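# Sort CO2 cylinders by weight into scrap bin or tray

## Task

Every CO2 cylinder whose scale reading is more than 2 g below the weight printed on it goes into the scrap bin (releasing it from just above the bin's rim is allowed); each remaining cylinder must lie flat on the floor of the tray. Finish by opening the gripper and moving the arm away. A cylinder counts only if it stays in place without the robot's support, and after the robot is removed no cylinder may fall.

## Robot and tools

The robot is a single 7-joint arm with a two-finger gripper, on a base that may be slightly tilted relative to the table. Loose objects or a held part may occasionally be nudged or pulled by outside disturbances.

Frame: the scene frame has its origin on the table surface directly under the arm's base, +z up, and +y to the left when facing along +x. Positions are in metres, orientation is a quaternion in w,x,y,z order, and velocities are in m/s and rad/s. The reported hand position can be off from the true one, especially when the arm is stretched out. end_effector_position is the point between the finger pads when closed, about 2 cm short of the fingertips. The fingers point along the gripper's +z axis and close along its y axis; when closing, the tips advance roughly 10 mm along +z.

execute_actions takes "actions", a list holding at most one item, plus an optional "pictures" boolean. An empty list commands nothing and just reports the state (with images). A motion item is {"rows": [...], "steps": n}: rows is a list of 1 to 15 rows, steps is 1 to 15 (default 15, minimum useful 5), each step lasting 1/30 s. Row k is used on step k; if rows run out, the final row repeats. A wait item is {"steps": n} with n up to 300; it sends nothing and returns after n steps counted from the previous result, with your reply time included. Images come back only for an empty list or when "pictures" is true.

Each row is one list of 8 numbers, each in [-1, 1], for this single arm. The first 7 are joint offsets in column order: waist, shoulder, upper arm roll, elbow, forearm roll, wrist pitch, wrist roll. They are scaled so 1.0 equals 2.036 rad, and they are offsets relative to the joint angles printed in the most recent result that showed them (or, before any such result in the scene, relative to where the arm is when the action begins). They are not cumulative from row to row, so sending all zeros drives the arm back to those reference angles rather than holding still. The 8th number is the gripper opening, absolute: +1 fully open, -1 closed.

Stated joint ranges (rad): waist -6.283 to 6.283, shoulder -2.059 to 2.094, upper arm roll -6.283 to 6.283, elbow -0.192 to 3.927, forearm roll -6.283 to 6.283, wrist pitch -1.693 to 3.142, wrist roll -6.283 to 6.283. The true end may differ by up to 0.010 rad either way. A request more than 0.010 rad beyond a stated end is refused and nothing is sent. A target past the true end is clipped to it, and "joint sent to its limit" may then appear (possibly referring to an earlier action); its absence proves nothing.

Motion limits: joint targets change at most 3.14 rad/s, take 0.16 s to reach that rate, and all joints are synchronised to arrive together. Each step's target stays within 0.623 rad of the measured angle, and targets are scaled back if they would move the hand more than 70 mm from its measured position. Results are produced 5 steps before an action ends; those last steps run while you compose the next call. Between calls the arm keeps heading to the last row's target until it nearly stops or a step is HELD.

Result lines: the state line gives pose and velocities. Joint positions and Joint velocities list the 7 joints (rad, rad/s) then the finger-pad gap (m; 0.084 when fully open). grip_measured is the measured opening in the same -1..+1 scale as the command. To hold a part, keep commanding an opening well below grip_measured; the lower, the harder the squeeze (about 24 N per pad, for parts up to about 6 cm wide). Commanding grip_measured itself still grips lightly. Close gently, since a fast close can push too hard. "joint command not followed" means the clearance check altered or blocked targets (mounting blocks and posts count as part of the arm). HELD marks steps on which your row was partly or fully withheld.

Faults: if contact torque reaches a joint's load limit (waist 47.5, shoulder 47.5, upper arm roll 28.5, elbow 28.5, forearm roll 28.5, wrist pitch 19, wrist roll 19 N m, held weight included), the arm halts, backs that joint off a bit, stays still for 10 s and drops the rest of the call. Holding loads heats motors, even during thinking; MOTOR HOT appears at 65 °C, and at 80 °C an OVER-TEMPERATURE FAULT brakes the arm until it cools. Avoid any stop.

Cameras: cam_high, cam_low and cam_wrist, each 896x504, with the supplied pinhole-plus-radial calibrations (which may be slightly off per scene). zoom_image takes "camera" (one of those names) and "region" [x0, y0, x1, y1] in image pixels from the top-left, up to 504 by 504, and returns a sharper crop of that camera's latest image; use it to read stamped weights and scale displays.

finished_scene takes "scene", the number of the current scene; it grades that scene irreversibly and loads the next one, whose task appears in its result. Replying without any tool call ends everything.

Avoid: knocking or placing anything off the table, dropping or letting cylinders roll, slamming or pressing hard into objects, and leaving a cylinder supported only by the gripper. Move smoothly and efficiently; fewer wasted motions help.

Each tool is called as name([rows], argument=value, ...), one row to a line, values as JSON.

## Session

execute_actions(actions=[])

Scene clock: 0.00 s of 9600.00 s.
end_effector_position=(+0.9176, -0.2941, +0.1220) grip_measured=-1.00 end_effector_quat_wxyz=(+0.250, +0.114, +0.960, +0.050) end_effector_velocity=(-0.000, +0.000, +0.000) end_effector_angular_velocity=(+0.001, -0.000, -0.001)
Joint positions: [ 0.011  0.628 -0.387  2.285  0.701  0.656  2.656  0.   ]
Joint velocities: [ 0.    -0.001  0.    -0.001  0.001 -0.     0.    -0.   ]
Motor temperatures (°C, as the motors report them): [33 33 40 36 35 35 36]
camera_calibration (this result's frames):
cam_wrist: T_world_to_cam=[[0.188491, 0.968097, 0.165103, 0.125554], [0.84237, -0.245801, 0.479577, -0.835423], [0.50486, 0.0486823, -0.861827, -0.21175], [0, 0, 0, 1]] pos_world=[0.786974, -0.316588, 0.197428]

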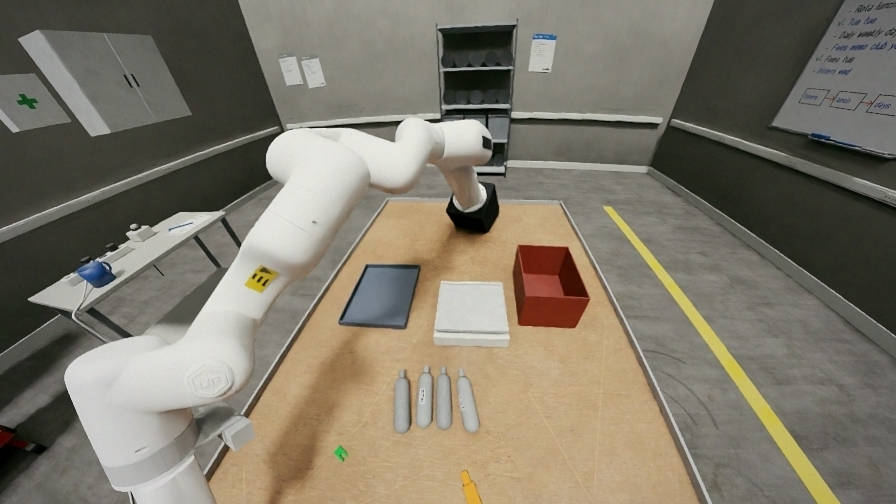

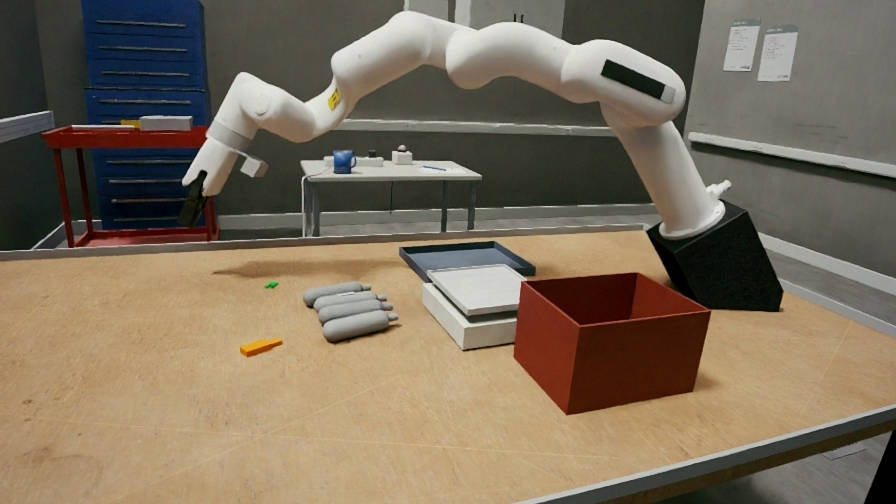

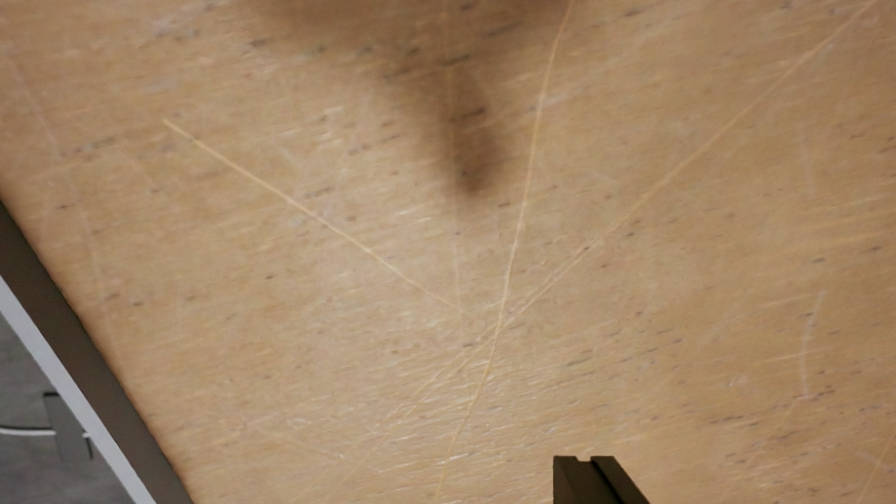

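execute_actions(actions=[])

Scene clock: 0.67 s of 9600.00 s.
end_effector_position=(+0.9176, -0.2941, +0.1220) grip_measured=-1.00 end_effector_quat_wxyz=(+0.250, +0.114, +0.960, +0.050) end_effector_velocity=(-0.001, -0.001, -0.001) end_effector_angular_velocity=(+0.000, +0.002, -0.002)
Joint positions: [ 0.011  0.628 -0.387  2.285  0.701  0.656  2.656  0.   ]
Joint velocities: [ 0.     0.    -0.002 -0.001  0.001  0.     0.     0.   ]
Motor temperatures (°C, as the motors report them): [33 33 40 36 35 35 36]
Kept back: nothing.
Steps of this call (steps 1 to 20: nothing new was sent). Readings (joint positions):
1: [0.011 0.628 -0.387 2.285 0.701 0.656 2.656]
2: [0.011 0.628 -0.387 2.285 0.701 0.656 2.656]
4: [0.011 0.628 -0.387 2.285 0.701 0.656 2.656]
8: [0.011 0.628 -0.387 2.285 0.701 0.656 2.656]
20: the state above
camera_calibration (this result's frames):
cam_wrist: T_world_to_cam=[[0.18849, 0.968097, 0.165104, 0.125554], [0.842369, -0.2458, 0.47958, -0.835423], [0.504862, 0.0486826, -0.861826, -0.211752], [0, 0, 0, 1]] pos_world=[0.786975, -0.316587, 0.197429]

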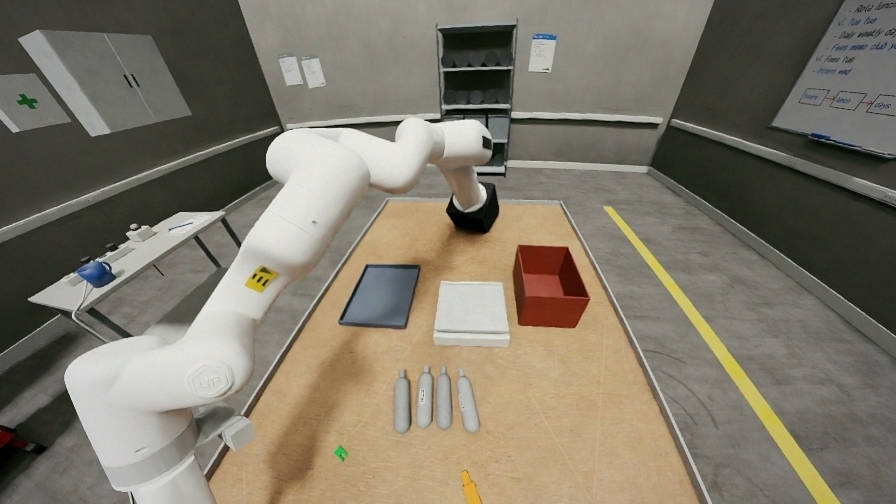

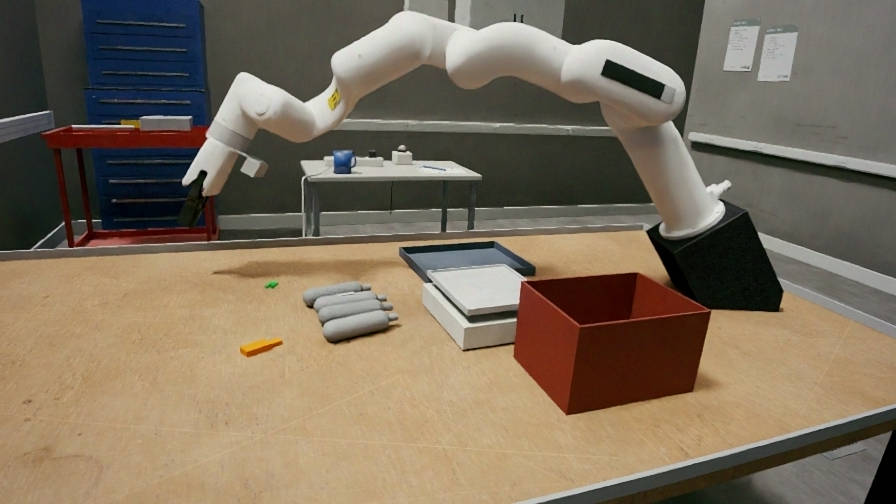

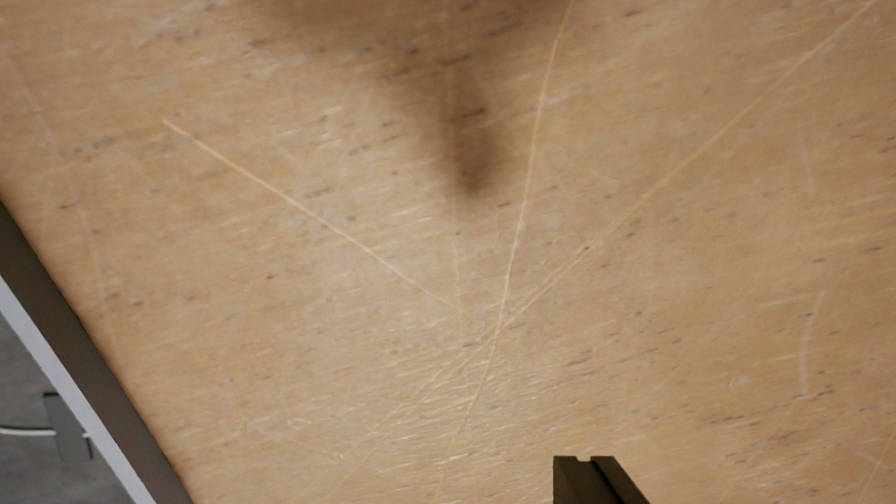

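execute_actions([
  {"rows":[[0,-0.38,0.19,-0.25,-0.43,0.02,0.17,0.1]]},
])

execute_actions([
  {"steps":30},
])

Scene clock: 1.13 s of 9600.00 s.
end_effector_position=(+0.9121, -0.2678, +0.2221) grip_measured=+0.09 end_effector_quat_wxyz=(+0.251, +0.103, +0.961, +0.048) end_effector_velocity=(-0.031, +0.070, +0.423) end_effector_angular_velocity=(-0.335, -0.105, +0.213)
Joint positions: [ 0.011  0.353 -0.236  2.089  0.423  0.671  2.79   0.048]
Joint velocities: [-0.007 -0.992  0.447 -0.6   -1.086  0.045  0.41  -0.   ]
Motor temperatures (°C, as the motors report them): [33 33 40 36 35 35 36]
Steps of this call (steps 1 to 4: nothing new was sent; steps 5 to 14: the first 10 steps of this action). Readings (joint positions):
5: [0.011 0.628 -0.386 2.285 0.700 0.656 2.656]
6: [0.011 0.623 -0.383 2.280 0.695 0.656 2.659]
8: [0.010 0.582 -0.353 2.237 0.648 0.660 2.686]
12: [0.011 0.422 -0.267 2.128 0.493 0.669 2.762]
14: the state above

Scene clock: 2.13 s of 9600.00 s.
end_effector_position=(+0.8678, -0.2069, +0.4279) grip_measured=+0.09 end_effector_quat_wxyz=(+0.295, -0.011, +0.953, -0.065) end_effector_velocity=(-0.001, -0.000, +0.002) end_effector_angular_velocity=(-0.001, -0.001, -0.001)
Joint positions: [ 0.011 -0.145 -0.     1.777 -0.174  0.697  3.002  0.048]
Joint velocities: [ 0.001 -0.005 -0.001 -0.003 -0.002  0.     0.001 -0.   ]
Motor temperatures (°C, as the motors report them): [33 34 40 37 35 35 36]
Kept back: nothing.
Steps of this call (steps 1 to 5: the last 5 steps of your previous action; steps 6 to 30: the robot went on to your last target). Readings (joint positions):
1: [0.011 0.320 -0.221 2.069 0.385 0.673 2.804]
2: [0.011 0.288 -0.205 2.048 0.346 0.675 2.818]
4: [0.011 0.222 -0.174 2.007 0.267 0.678 2.846]
8: [0.011 0.092 -0.113 1.926 0.112 0.685 2.901]
30: the state above

execute_actions([
  {"rows":[[-0.01,0.02,0,-0.263,0,0.02,0,0.1]]},
])

execute_actions([
  {"steps":35},
], pictures=true)

Scene clock: 2.57 s of 9600.00 s.
end_effector_position=(+0.8216, -0.1897, +0.3101) grip_measured=+0.09 end_effector_quat_wxyz=(+0.188, -0.022, +0.981, -0.044) end_effector_velocity=(-0.218, +0.068, -0.415) end_effector_angular_velocity=(+0.133, +0.825, +0.061)
Joint positions: [ 0.003 -0.13   0.     1.581 -0.174  0.712  3.002  0.048]
Joint velocities: [-0.028  0.054 -0.002 -0.731  0.002  0.053  0.     0.   ]
Motor temperatures (°C, as the motors report them): [33 34 40 37 35 35 36]
Steps of this call (steps 1 to 3: the robot went on to your last target; steps 4 to 13: the first 10 steps of this action). Readings (joint positions):
4: [0.011 -0.145 0.000 1.776 -0.174 0.697 3.002]
5: [0.011 -0.146 0.000 1.772 -0.174 0.697 3.002]
7: [0.009 -0.147 0.000 1.737 -0.174 0.698 3.002]
11: [0.005 -0.134 0.000 1.629 -0.174 0.708 3.002]
13: the state above

Scene clock: 3.73 s of 9600.00 s.
end_effector_position=(+0.6881, -0.1545, +0.1424) grip_measured=+0.09 end_effector_quat_wxyz=(-0.001, -0.038, +0.999, -0.006) end_effector_velocity=(-0.001, -0.001, -0.000) end_effector_angular_velocity=(-0.000, +0.002, -0.003)
Joint positions: [-0.01  -0.104 -0.     1.241 -0.174  0.737  3.002  0.048]
Joint velocities: [-0.    -0.    -0.002 -0.001  0.001  0.001  0.     0.   ]
Motor temperatures (°C, as the motors report them): [33 34 40 37 35 35 36]
Kept back: nothing.
Steps of this call (steps 1 to 5: the last 5 steps of your previous action; steps 6 to 30: the robot went on to your last target; steps 31 to 35: nothing new was sent). Readings (joint positions):
1: [0.003 -0.128 0.000 1.556 -0.174 0.714 3.002]
2: [0.002 -0.126 0.000 1.531 -0.174 0.715 3.002]
4: [-0.000 -0.122 -0.000 1.481 -0.174 0.719 3.002]
8: [-0.004 -0.114 -0.000 1.381 -0.174 0.727 3.002]
35: the state above
The arm was judged still, so your last target was given up. Only a new action makes it travel on or press farther. Fingers that are still opening or closing keep moving.
camera_calibration (this result's frames):
cam_wrist: T_world_to_cam=[[-0.0735225, 0.997293, 0.00109189, 0.238435], [0.997245, 0.0735081, 0.00993042, -0.607881], [0.00982327, 0.001819, -0.99995, 0.268016], [0, 0, 0, 1]] pos_world=[0.621104, -0.193593, 0.273779]

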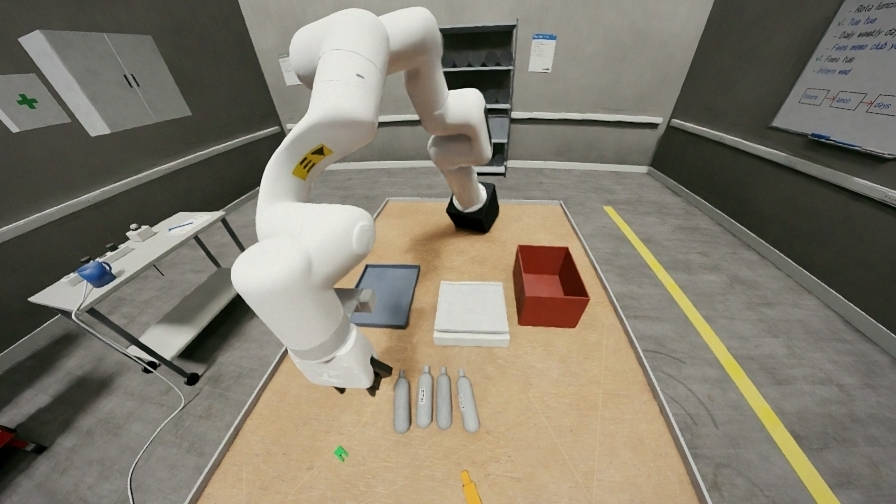

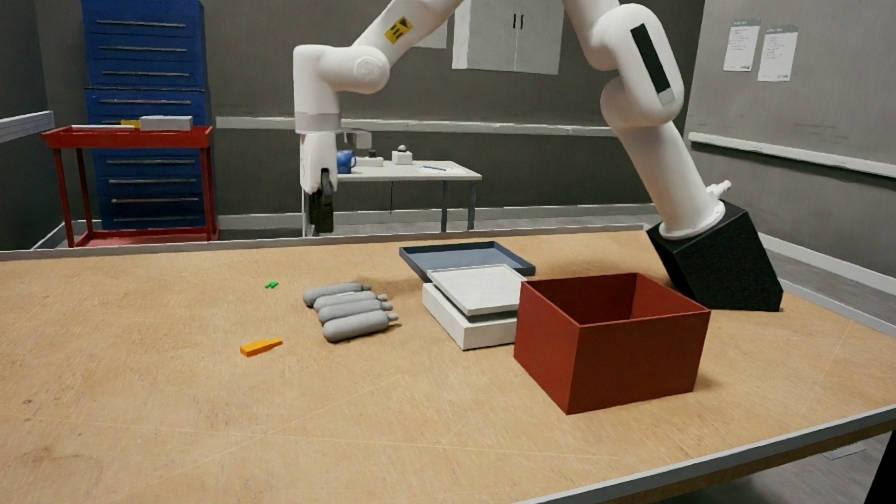

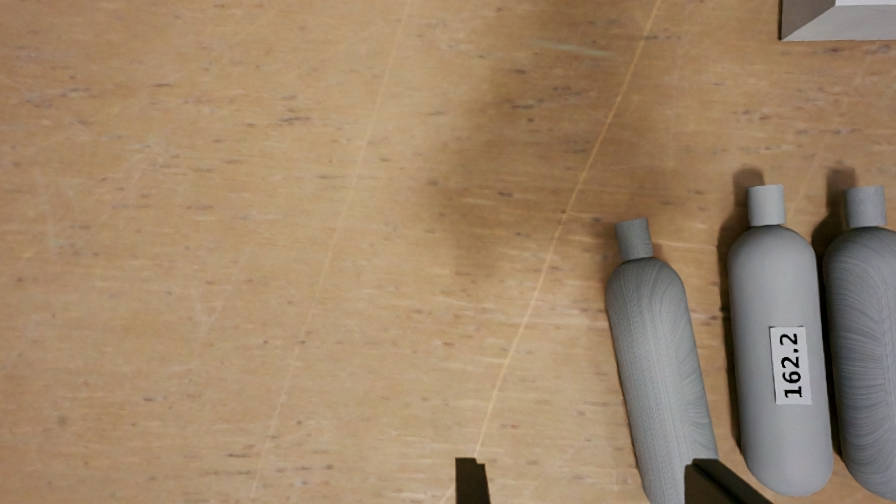

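execute_actions([
  {"rows":[[0.038,-0.009,0,-0.079,-0.042,-0.043,-0.025,-0.05]]},
])

execute_actions([
  {"steps":20},
], pictures=true)

Scene clock: 4.53 s of 9600.00 s.
end_effector_position=(+0.6490, -0.1023, +0.1080) grip_measured=-0.06 end_effector_quat_wxyz=(-0.021, -0.133, +0.991, +0.003) end_effector_velocity=(+0.012, -0.020, +0.016) end_effector_angular_velocity=(-0.038, -0.090, +0.062)
Joint positions: [ 0.065 -0.119  0.003  1.086 -0.254  0.656  2.954  0.041]
Joint velocities: [ 0.027 -0.051 -0.054 -0.039 -0.062 -0.081 -0.038  0.   ]
Motor temperatures (°C, as the motors report them): [33 34 40 38 35 35 36]
Steps of this call (steps 1 to 14: nothing new was sent; steps 15 to 24: the first 10 steps of this action). Readings (joint positions):
15: [-0.009 -0.104 -0.000 1.241 -0.174 0.737 3.001]
16: [-0.007 -0.105 -0.001 1.237 -0.177 0.734 3.000]
18: [0.012 -0.113 -0.004 1.196 -0.201 0.708 2.985]
22: [0.060 -0.117 0.005 1.095 -0.248 0.664 2.958]
24: the state above

Scene clock: 5.20 s of 9600.00 s.
end_effector_position=(+0.6488, -0.1027, +0.1084) grip_measured=-0.06 end_effector_quat_wxyz=(-0.019, -0.137, +0.990, +0.002) end_effector_velocity=(-0.003, +0.000, -0.002) end_effector_angular_velocity=(+0.000, +0.007, -0.000)
Joint positions: [ 0.068 -0.123 -0.     1.081 -0.26   0.65   2.951  0.041]
Joint velocities: [ 0.     0.003 -0.001 -0.003  0.     0.002  0.     0.   ]
Motor temperatures (°C, as the motors report them): [33 34 40 38 35 35 36]
Kept back: nothing.
Steps of this call (steps 1 to 5: the last 5 steps of your previous action; steps 6 to 15: the robot went on to your last target; steps 16 to 20: nothing new was sent). Readings (joint positions):
1: [0.066 -0.121 0.001 1.086 -0.256 0.654 2.953]
2: [0.066 -0.122 -0.000 1.085 -0.257 0.652 2.952]
4: [0.066 -0.123 -0.001 1.084 -0.258 0.651 2.951]
8: [0.067 -0.123 -0.000 1.082 -0.259 0.650 2.951]
20: the state above
The arm was judged still, so your last target was given up. Only a new action makes it travel on or press farther. Fingers that are still opening or closing keep moving.
camera_calibration (this result's frames):
cam_wrist: T_world_to_cam=[[-0.268939, 0.962929, 0.020949, 0.305008], [0.962723, 0.269407, -0.0241643, -0.52596], [-0.0289123, 0.0136693, -0.999488, 0.260607], [0, 0, 0, 1]] pos_world=[0.595918, -0.155566, 0.241375]

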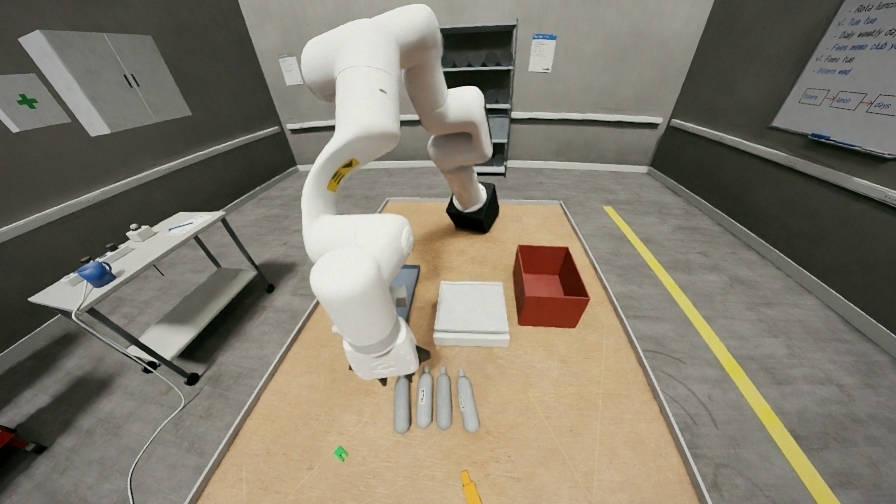

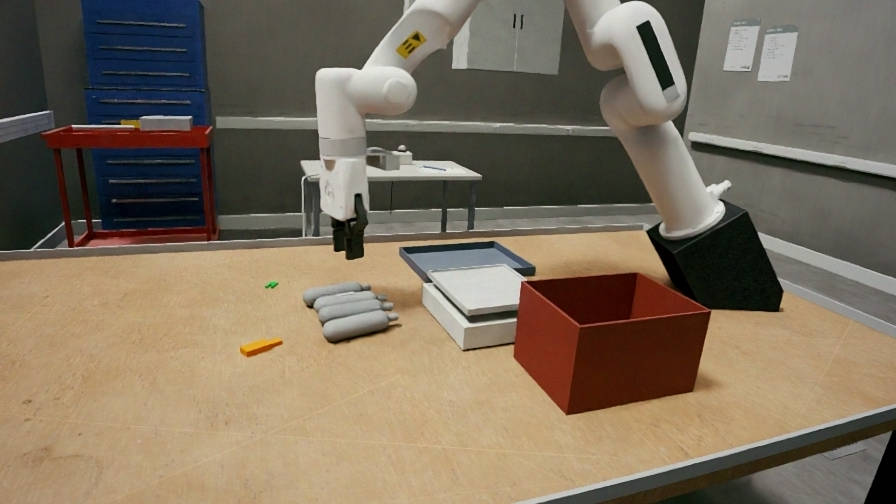

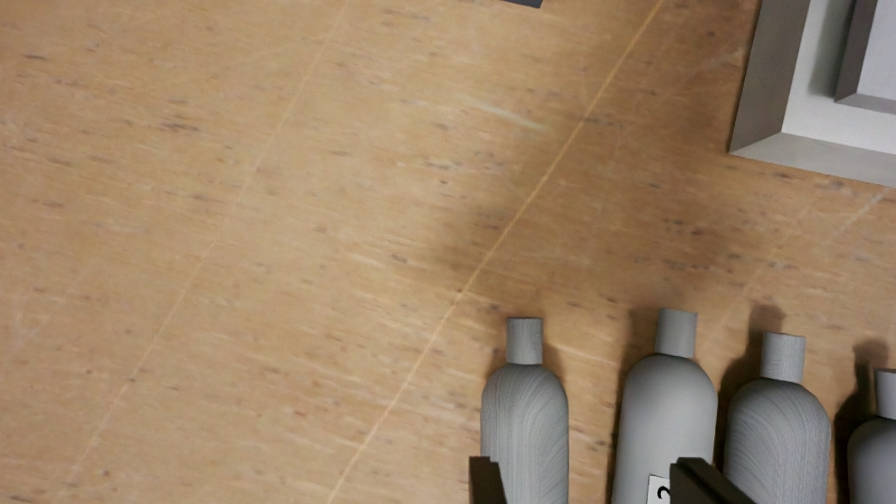

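execute_actions([
  {"rows":[[-0.013,0.052,0,0.005,-0.007,-0.046,-0.005,-0.05]]},
])

execute_actions([
  {"steps":15},
], pictures=true)

Scene clock: 5.80 s of 9600.00 s.
end_effector_position=(+0.6445, -0.1060, +0.0630) grip_measured=-0.06 end_effector_quat_wxyz=(-0.024, -0.143, +0.989, +0.002) end_effector_velocity=(+0.052, -0.002, +0.023) end_effector_angular_velocity=(-0.002, -0.136, +0.010)
Joint positions: [ 0.042 -0.019 -0.001  1.088 -0.273  0.561  2.941  0.041]
Joint velocities: [-0.006  0.003  0.014  0.067 -0.007 -0.072 -0.006  0.   ]
Motor temperatures (°C, as the motors report them): [33 34 40 38 35 35 36]
Steps of this call (steps 1 to 8: nothing new was sent; steps 9 to 18: the first 10 steps of this action). Readings (joint positions):
9: [0.068 -0.122 -0.000 1.081 -0.260 0.649 2.951]
10: [0.067 -0.119 0.000 1.082 -0.260 0.644 2.950]
12: [0.057 -0.083 0.001 1.090 -0.266 0.609 2.946]
16: [0.043 -0.022 -0.001 1.084 -0.272 0.568 2.942]
18: the state above

Scene clock: 6.30 s of 9600.00 s.
end_effector_position=(+0.6467, -0.1061, +0.0632) grip_measured=-0.06 end_effector_quat_wxyz=(-0.021, -0.144, +0.989, +0.002) end_effector_velocity=(-0.000, -0.001, -0.000) end_effector_angular_velocity=(-0.001, -0.001, -0.000)
Joint positions: [ 0.041 -0.017 -0.     1.091 -0.274  0.556  2.941  0.041]
Joint velocities: [-0.     0.001 -0.001 -0.    -0.    -0.002 -0.     0.   ]
Motor temperatures (°C, as the motors report them): [33 34 40 38 35 35 36]
Kept back: nothing.
Steps of this call (steps 1 to 5: the last 5 steps of your previous action; steps 6 to 15: the robot went on to your last target). Readings (joint positions):
1: [0.042 -0.019 -0.000 1.090 -0.273 0.559 2.941]
2: [0.042 -0.019 0.000 1.091 -0.274 0.558 2.941]
4: [0.042 -0.019 0.000 1.092 -0.274 0.557 2.941]
8: [0.041 -0.018 -0.000 1.091 -0.274 0.556 2.941]
15: the state above
The arm was judged still, so your last target was given up. Only a new action makes it travel on or press farther. Fingers that are still opening or closing keep moving.
camera_calibration (this result's frames):
cam_wrist: T_world_to_cam=[[-0.28246, 0.959029, 0.0219093, 0.317004], [0.958681, 0.283017, -0.0288345, -0.519753], [-0.0338538, 0.0128595, -0.999344, 0.218505], [0, 0, 0, 1]] pos_world=[0.595216, -0.159727, 0.196429]

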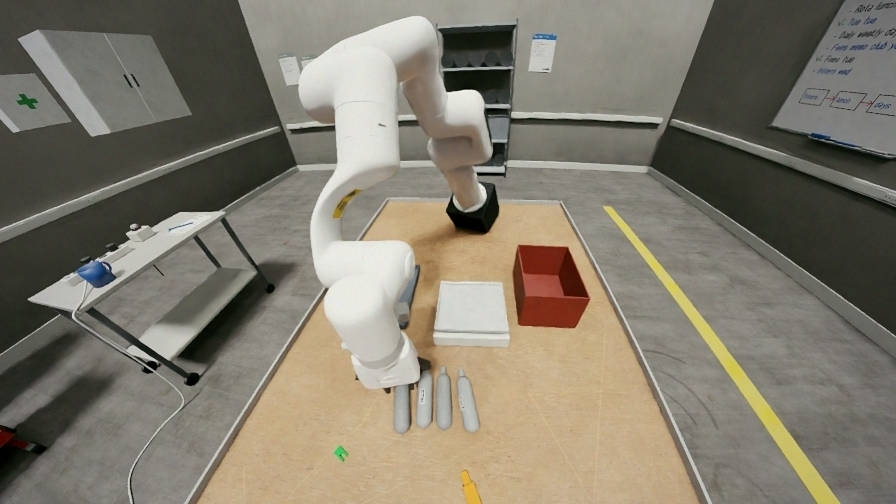

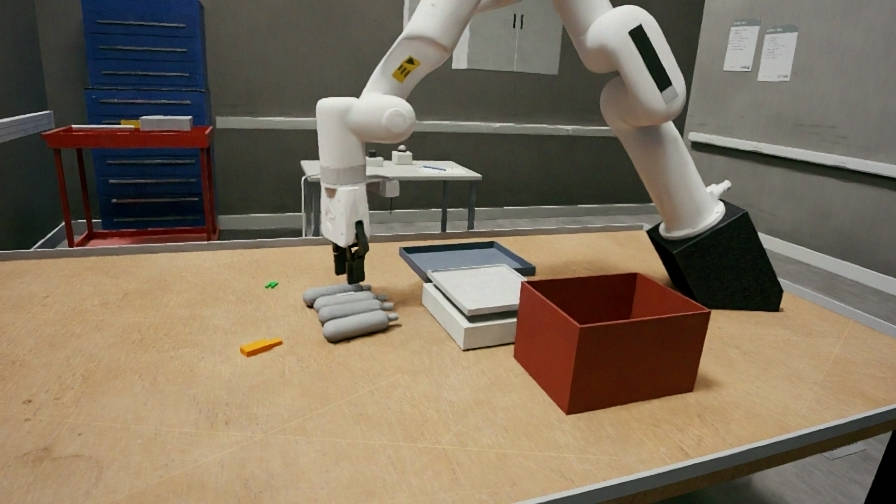

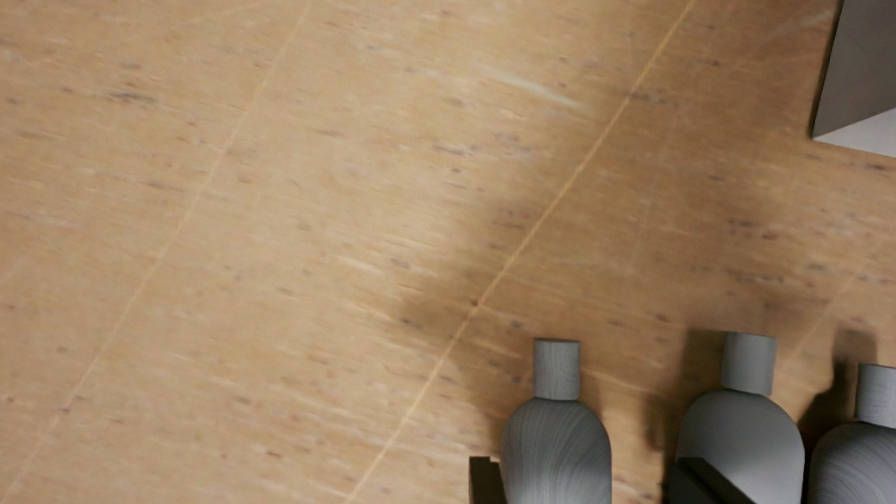

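execute_actions([
  {"rows":[[-0.009,0.046,0,0.009,-0.006,-0.039,-0.003,-0.05]]},
])

execute_actions([
  {"rows":[[0,0,0,0,0,0,0,-0.15],[0,0,0,0,0,0,0,-0.25],[0,0,0,0,0,0,0,-0.35],[0,0,0,0,0,0,0,-0.45],[0,0,0,0,0,0,0,-0.6],[0,0,0,0,0,0,0,-0.9]]},
], pictures=true)

Scene clock: 6.77 s of 9600.00 s.
end_effector_position=(+0.6435, -0.1070, +0.0257) grip_measured=-0.06 end_effector_quat_wxyz=(-0.022, -0.149, +0.989, +0.004) end_effector_velocity=(+0.046, -0.001, +0.019) end_effector_angular_velocity=(-0.000, -0.114, +0.007)
Joint positions: [ 0.024  0.075 -0.     1.106 -0.286  0.481  2.935  0.041]
Joint velocities: [-0.002  0.003  0.01   0.06  -0.004 -0.057 -0.004  0.   ]
Motor temperatures (°C, as the motors report them): [33 34 40 38 35 35 36]
Steps of this call (steps 1 to 4: nothing new was sent; steps 5 to 14: the first 10 steps of this action). Readings (joint positions):
5: [0.041 -0.017 -0.000 1.091 -0.274 0.556 2.941]
6: [0.040 -0.013 0.000 1.092 -0.275 0.551 2.940]
8: [0.034 0.021 0.001 1.103 -0.279 0.519 2.938]
12: [0.024 0.072 -0.001 1.103 -0.285 0.486 2.935]
14: the state above

Scene clock: 7.27 s of 9600.00 s.
end_effector_position=(+0.6460, -0.1071, +0.0266) grip_measured=-0.30 end_effector_quat_wxyz=(-0.019, -0.150, +0.989, +0.003) end_effector_velocity=(-0.001, +0.001, -0.001) end_effector_angular_velocity=(+0.001, +0.003, +0.000)
Joint positions: [ 0.023  0.075  0.     1.11  -0.286  0.477  2.935  0.031]
Joint velocities: [ 0.     0.002  0.001 -0.001  0.001  0.    -0.     0.   ]
Motor temperatures (°C, as the motors report them): [33 34 40 38 35 35 36]
Steps of this call (steps 1 to 5: the last 5 steps of your previous action; steps 6 to 15: the first 10 steps of this action, its rows measured from where the robot was after step 5). Readings (joint positions):
5: [0.023 0.075 0.000 1.110 -0.286 0.477 2.935]
6: [0.023 0.075 0.000 1.109 -0.286 0.477 2.934]
7: [0.023 0.075 0.000 1.109 -0.286 0.477 2.935]
9: [0.023 0.075 0.000 1.109 -0.286 0.477 2.935]
13: [0.023 0.075 0.000 1.110 -0.286 0.477 2.935]
15: the state above
camera_calibration (this result's frames):
cam_wrist: T_world_to_cam=[[-0.293584, 0.955626, 0.0242526, 0.325311], [0.955454, 0.294146, -0.0242222, -0.516709], [-0.0302812, 0.016061, -0.999412, 0.17995], [0, 0, 0, 1]] pos_world=[0.594647, -0.161778, 0.159439]

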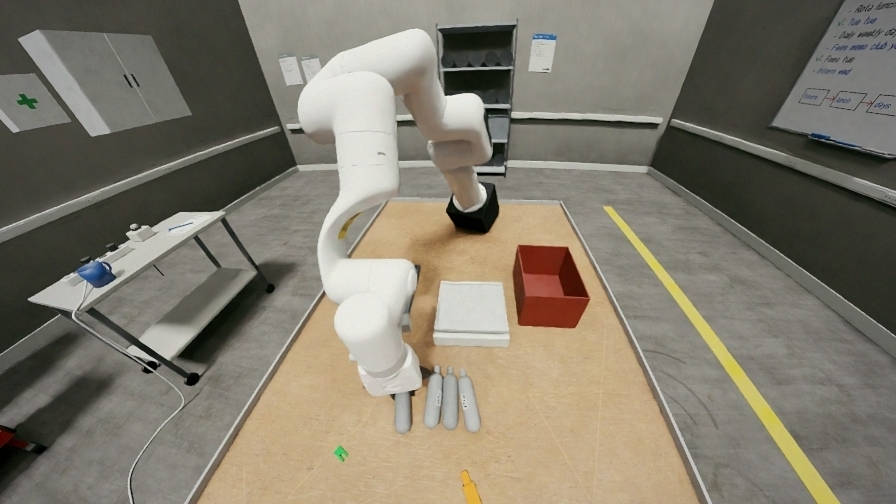

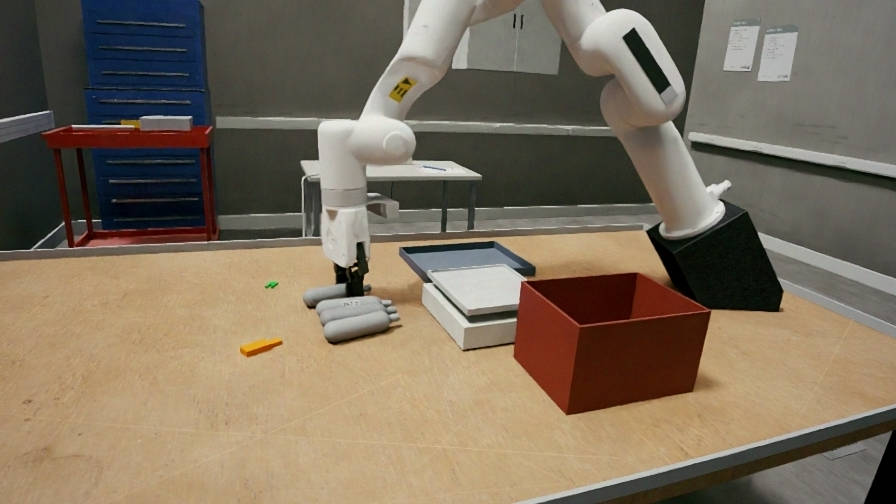

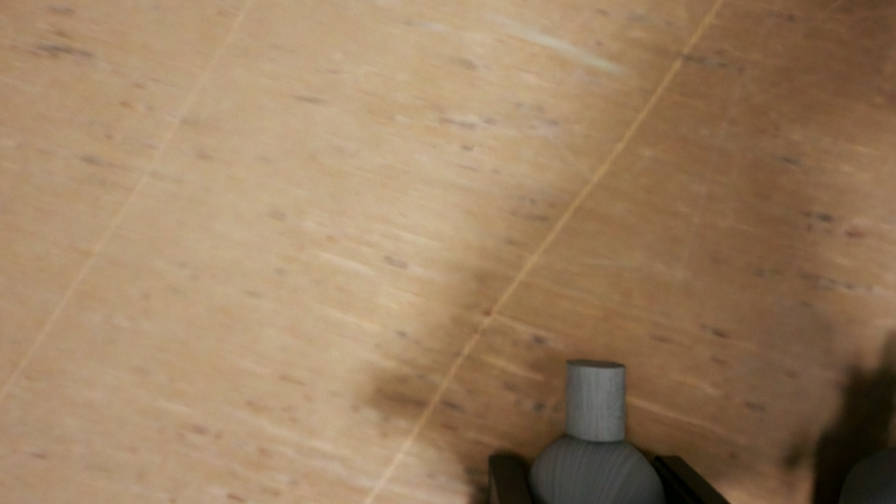

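Gripped; D's label rolled up.

zoom_image(camera="cam_high", region=[400, 355, 520, 445])

execute_actions([
  {"rows":[[0.03,-0.11,0,-0.015,0.01,0.095,0,-0.9]]},
])

Region (400, 355, 520, 445) of cam_high's 896x504 image, scaled by 4.200, with more detail than that image has; it fills the top 378 rows of this view, and the rest is white.

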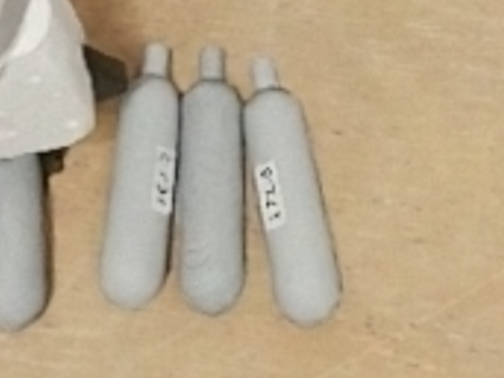

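Scene clock: 7.77 s of 9600.00 s.
end_effector_position=(+0.6575, -0.0976, +0.1190) grip_measured=-0.30 end_effector_quat_wxyz=(-0.006, -0.152, +0.988, +0.000) end_effector_velocity=(-0.035, +0.005, +0.080) end_effector_angular_velocity=(-0.002, +0.073, -0.005)
Joint positions: [ 0.08  -0.136  0.002  1.089 -0.268  0.65   2.935  0.031]
Joint velocities: [ 0.064 -0.23  -0.016 -0.07   0.022  0.239 -0.001 -0.   ]
Motor temperatures (°C, as the motors report them): [33 34 40 38 35 35 36]
Steps of this call (steps 1 to 5: the last 5 steps of your previous action; steps 6 to 15: the first 10 steps of this action). Readings (joint positions):
6: [0.023 0.075 0.000 1.110 -0.286 0.478 2.935]
7: [0.025 0.071 -0.000 1.108 -0.285 0.483 2.935]
9: [0.036 0.031 -0.002 1.097 -0.281 0.524 2.935]
13: [0.072 -0.106 0.002 1.091 -0.270 0.627 2.935]
15: the state above

execute_actions([
  {"rows":[[0.068,-0.23,0,-0.341,-0.145,-0.083,0.272,-0.9]]},
])

execute_actions([
  {"steps":30},
], pictures=true)

Scene clock: 8.37 s of 9600.00 s.
end_effector_position=(+0.5674, -0.0589, +0.1318) grip_measured=-0.30 end_effector_quat_wxyz=(-0.007, -0.113, +0.994, -0.011) end_effector_velocity=(-0.384, +0.146, -0.001) end_effector_angular_velocity=(-0.033, -0.028, -0.283)
Joint positions: [ 0.153 -0.381  0.002  0.737 -0.417  0.574  3.217  0.031]
Joint velocities: [ 0.263 -0.904 -0.006 -1.397 -0.588 -0.369  1.095 -0.   ]
Motor temperatures (°C, as the motors report them): [33 34 40 38 35 35 36]
Steps of this call (steps 1 to 5: the last 5 steps of your previous action; steps 6 to 8: the robot went on to your last target; steps 9 to 18: the first 10 steps of this action). Readings (joint positions):
9: [0.084 -0.147 -0.000 1.078 -0.266 0.670 2.935]
10: [0.085 -0.151 -0.000 1.074 -0.268 0.668 2.940]
12: [0.094 -0.184 -0.002 1.028 -0.291 0.653 2.983]
16: [0.135 -0.320 0.002 0.832 -0.377 0.599 3.142]
18: the state above

Scene clock: 9.37 s of 9600.00 s.
end_effector_position=(+0.4691, -0.0221, +0.1276) grip_measured=-0.30 end_effector_quat_wxyz=(-0.000, -0.081, +0.997, -0.008) end_effector_velocity=(-0.001, +0.001, -0.000) end_effector_angular_velocity=(-0.001, +0.001, +0.004)
Joint positions: [ 0.218 -0.604  0.002  0.395 -0.563  0.481  3.488  0.031]
Joint velocities: [ 0.    -0.     0.002 -0.001 -0.002  0.001 -0.    -0.   ]
Motor temperatures (°C, as the motors report them): [33 34 40 38 35 35 36]
Kept back: nothing.
Steps of this call (steps 1 to 5: the last 5 steps of your previous action; steps 6 to 30: the robot went on to your last target). Readings (joint positions):
1: [0.162 -0.411 0.002 0.691 -0.437 0.562 3.253]
2: [0.171 -0.441 0.002 0.645 -0.456 0.549 3.289]
4: [0.188 -0.500 0.002 0.555 -0.494 0.525 3.361]
8: [0.212 -0.582 0.003 0.426 -0.548 0.492 3.460]
30: the state above
The arm was judged still, so your last target was given up. Only a new action makes it travel on or press farther. Fingers that are still opening or closing keep moving.
camera_calibration (this result's frames):
cam_wrist: T_world_to_cam=[[-0.159857, 0.987136, -0.00284378, 0.131123], [0.987072, 0.159879, 0.0112541, -0.392646], [0.011564, -0.00100798, -0.999933, 0.254297], [0, 0, 0, 1]] pos_world=[0.40559, -0.0664045, 0.259071]

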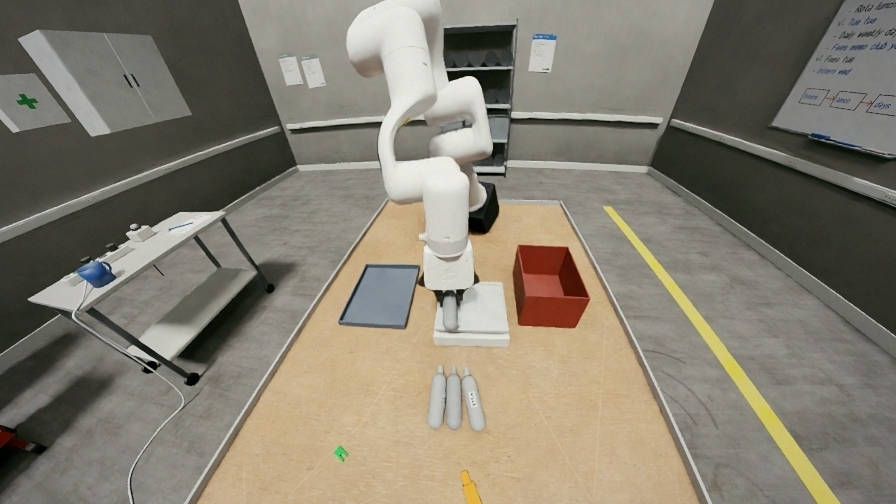

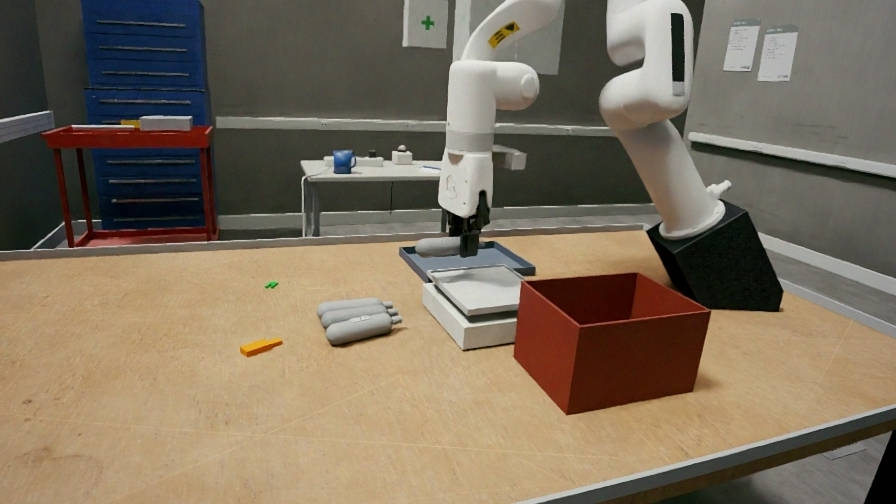

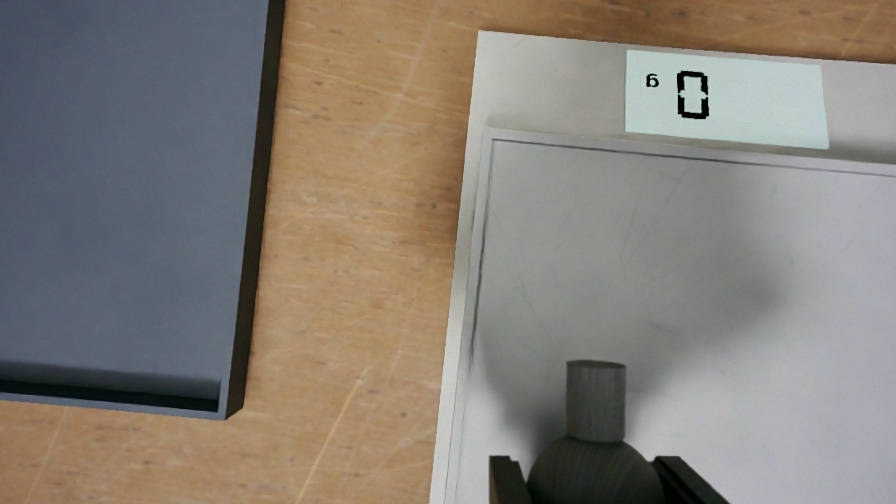

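execute_actions([
  {"rows":[[0.035,0.064,0,-0.02,-0.15,-0.05,0.2,-0.9]]},
])

execute_actions([
  {"steps":20},
], pictures=true)

Scene clock: 10.10 s of 9600.00 s.
end_effector_position=(+0.4409, +0.0191, +0.0954) grip_measured=-0.30 end_effector_quat_wxyz=(+0.001, -0.072, +0.997, -0.009) end_effector_velocity=(-0.071, +0.087, -0.057) end_effector_angular_velocity=(+0.048, +0.007, -0.030)
Joint positions: [ 0.281 -0.488  0.004  0.356 -0.827  0.394  3.839  0.031]
Joint velocities: [ 0.121  0.225 -0.    -0.081 -0.513 -0.17   0.688 -0.   ]
Motor temperatures (°C, as the motors report them): [33 34 40 38 35 35 36]
Steps of this call (steps 1 to 12: nothing new was sent; steps 13 to 22: the first 10 steps of this action). Readings (joint positions):
13: [0.219 -0.604 0.002 0.395 -0.563 0.481 3.489]
14: [0.219 -0.603 0.002 0.395 -0.567 0.479 3.494]
16: [0.227 -0.589 0.001 0.392 -0.603 0.467 3.543]
20: [0.268 -0.513 0.003 0.366 -0.774 0.411 3.769]
22: the state above

Scene clock: 10.77 s of 9600.00 s.
end_effector_position=(+0.4392, +0.0249, +0.0929) grip_measured=-0.30 end_effector_quat_wxyz=(+0.005, -0.068, +0.998, -0.007) end_effector_velocity=(+0.000, -0.000, +0.000) end_effector_angular_velocity=(+0.001, -0.000, -0.003)
Joint positions: [ 0.29  -0.474  0.002  0.354 -0.868  0.379  3.895  0.031]
Joint velocities: [ 0.    -0.001 -0.002 -0.     0.    -0.001  0.001 -0.   ]
Motor temperatures (°C, as the motors report them): [33 34 40 38 35 35 36]
Kept back: nothing.
Steps of this call (steps 1 to 5: the last 5 steps of your previous action; steps 6 to 20: the robot went on to your last target). Readings (joint positions):
1: [0.284 -0.483 0.004 0.354 -0.841 0.389 3.858]
2: [0.286 -0.480 0.003 0.354 -0.850 0.386 3.870]
4: [0.288 -0.477 0.002 0.356 -0.860 0.382 3.884]
8: [0.289 -0.475 0.002 0.355 -0.866 0.380 3.893]
20: the state above
camera_calibration (this result's frames):
cam_wrist: T_world_to_cam=[[-0.134072, 0.99097, -0.00144346, 0.0683372], [0.990755, 0.134074, 0.0207082, -0.372081], [0.0207147, 0.00134628, -0.999785, 0.215819], [0, 0, 0, 1]] pos_world=[0.373333, -0.0181245, 0.223576]

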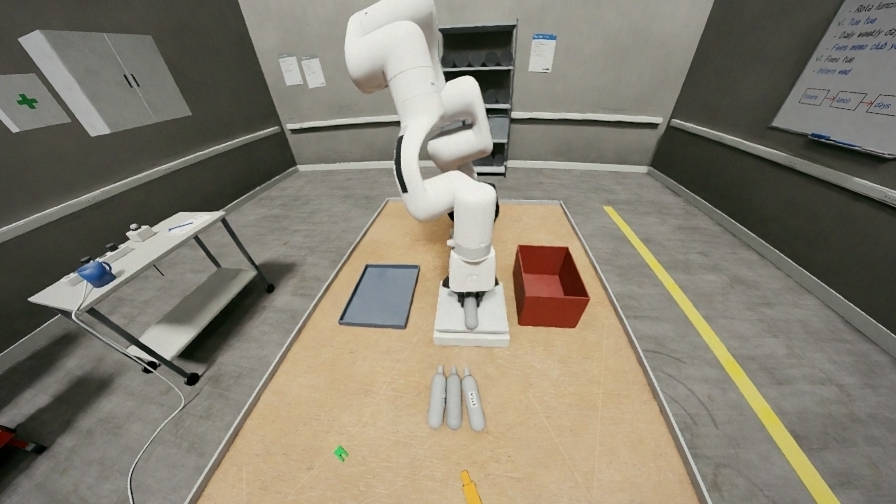

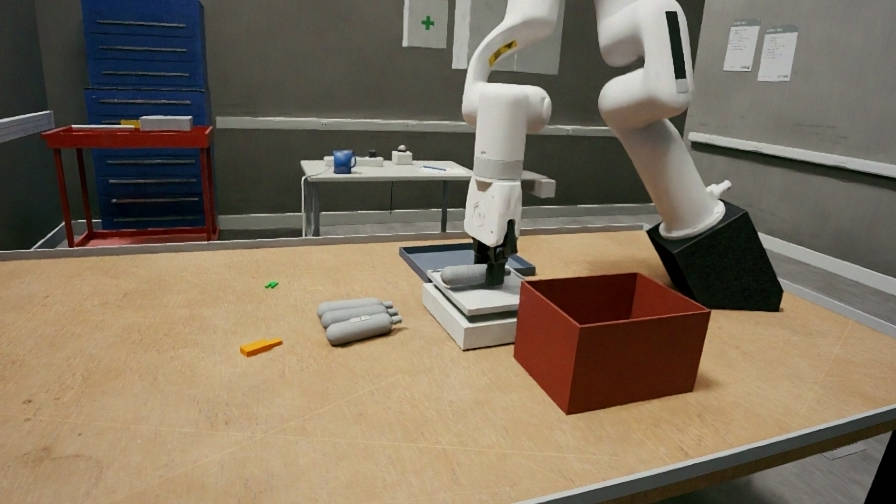

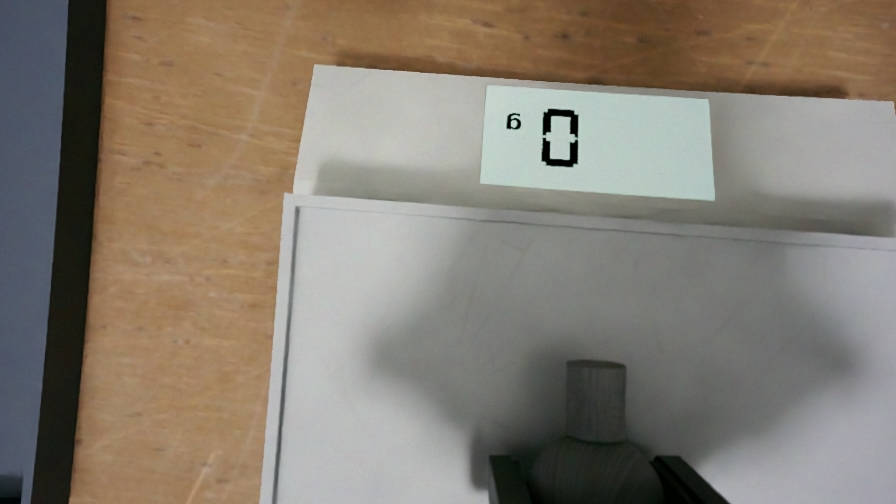

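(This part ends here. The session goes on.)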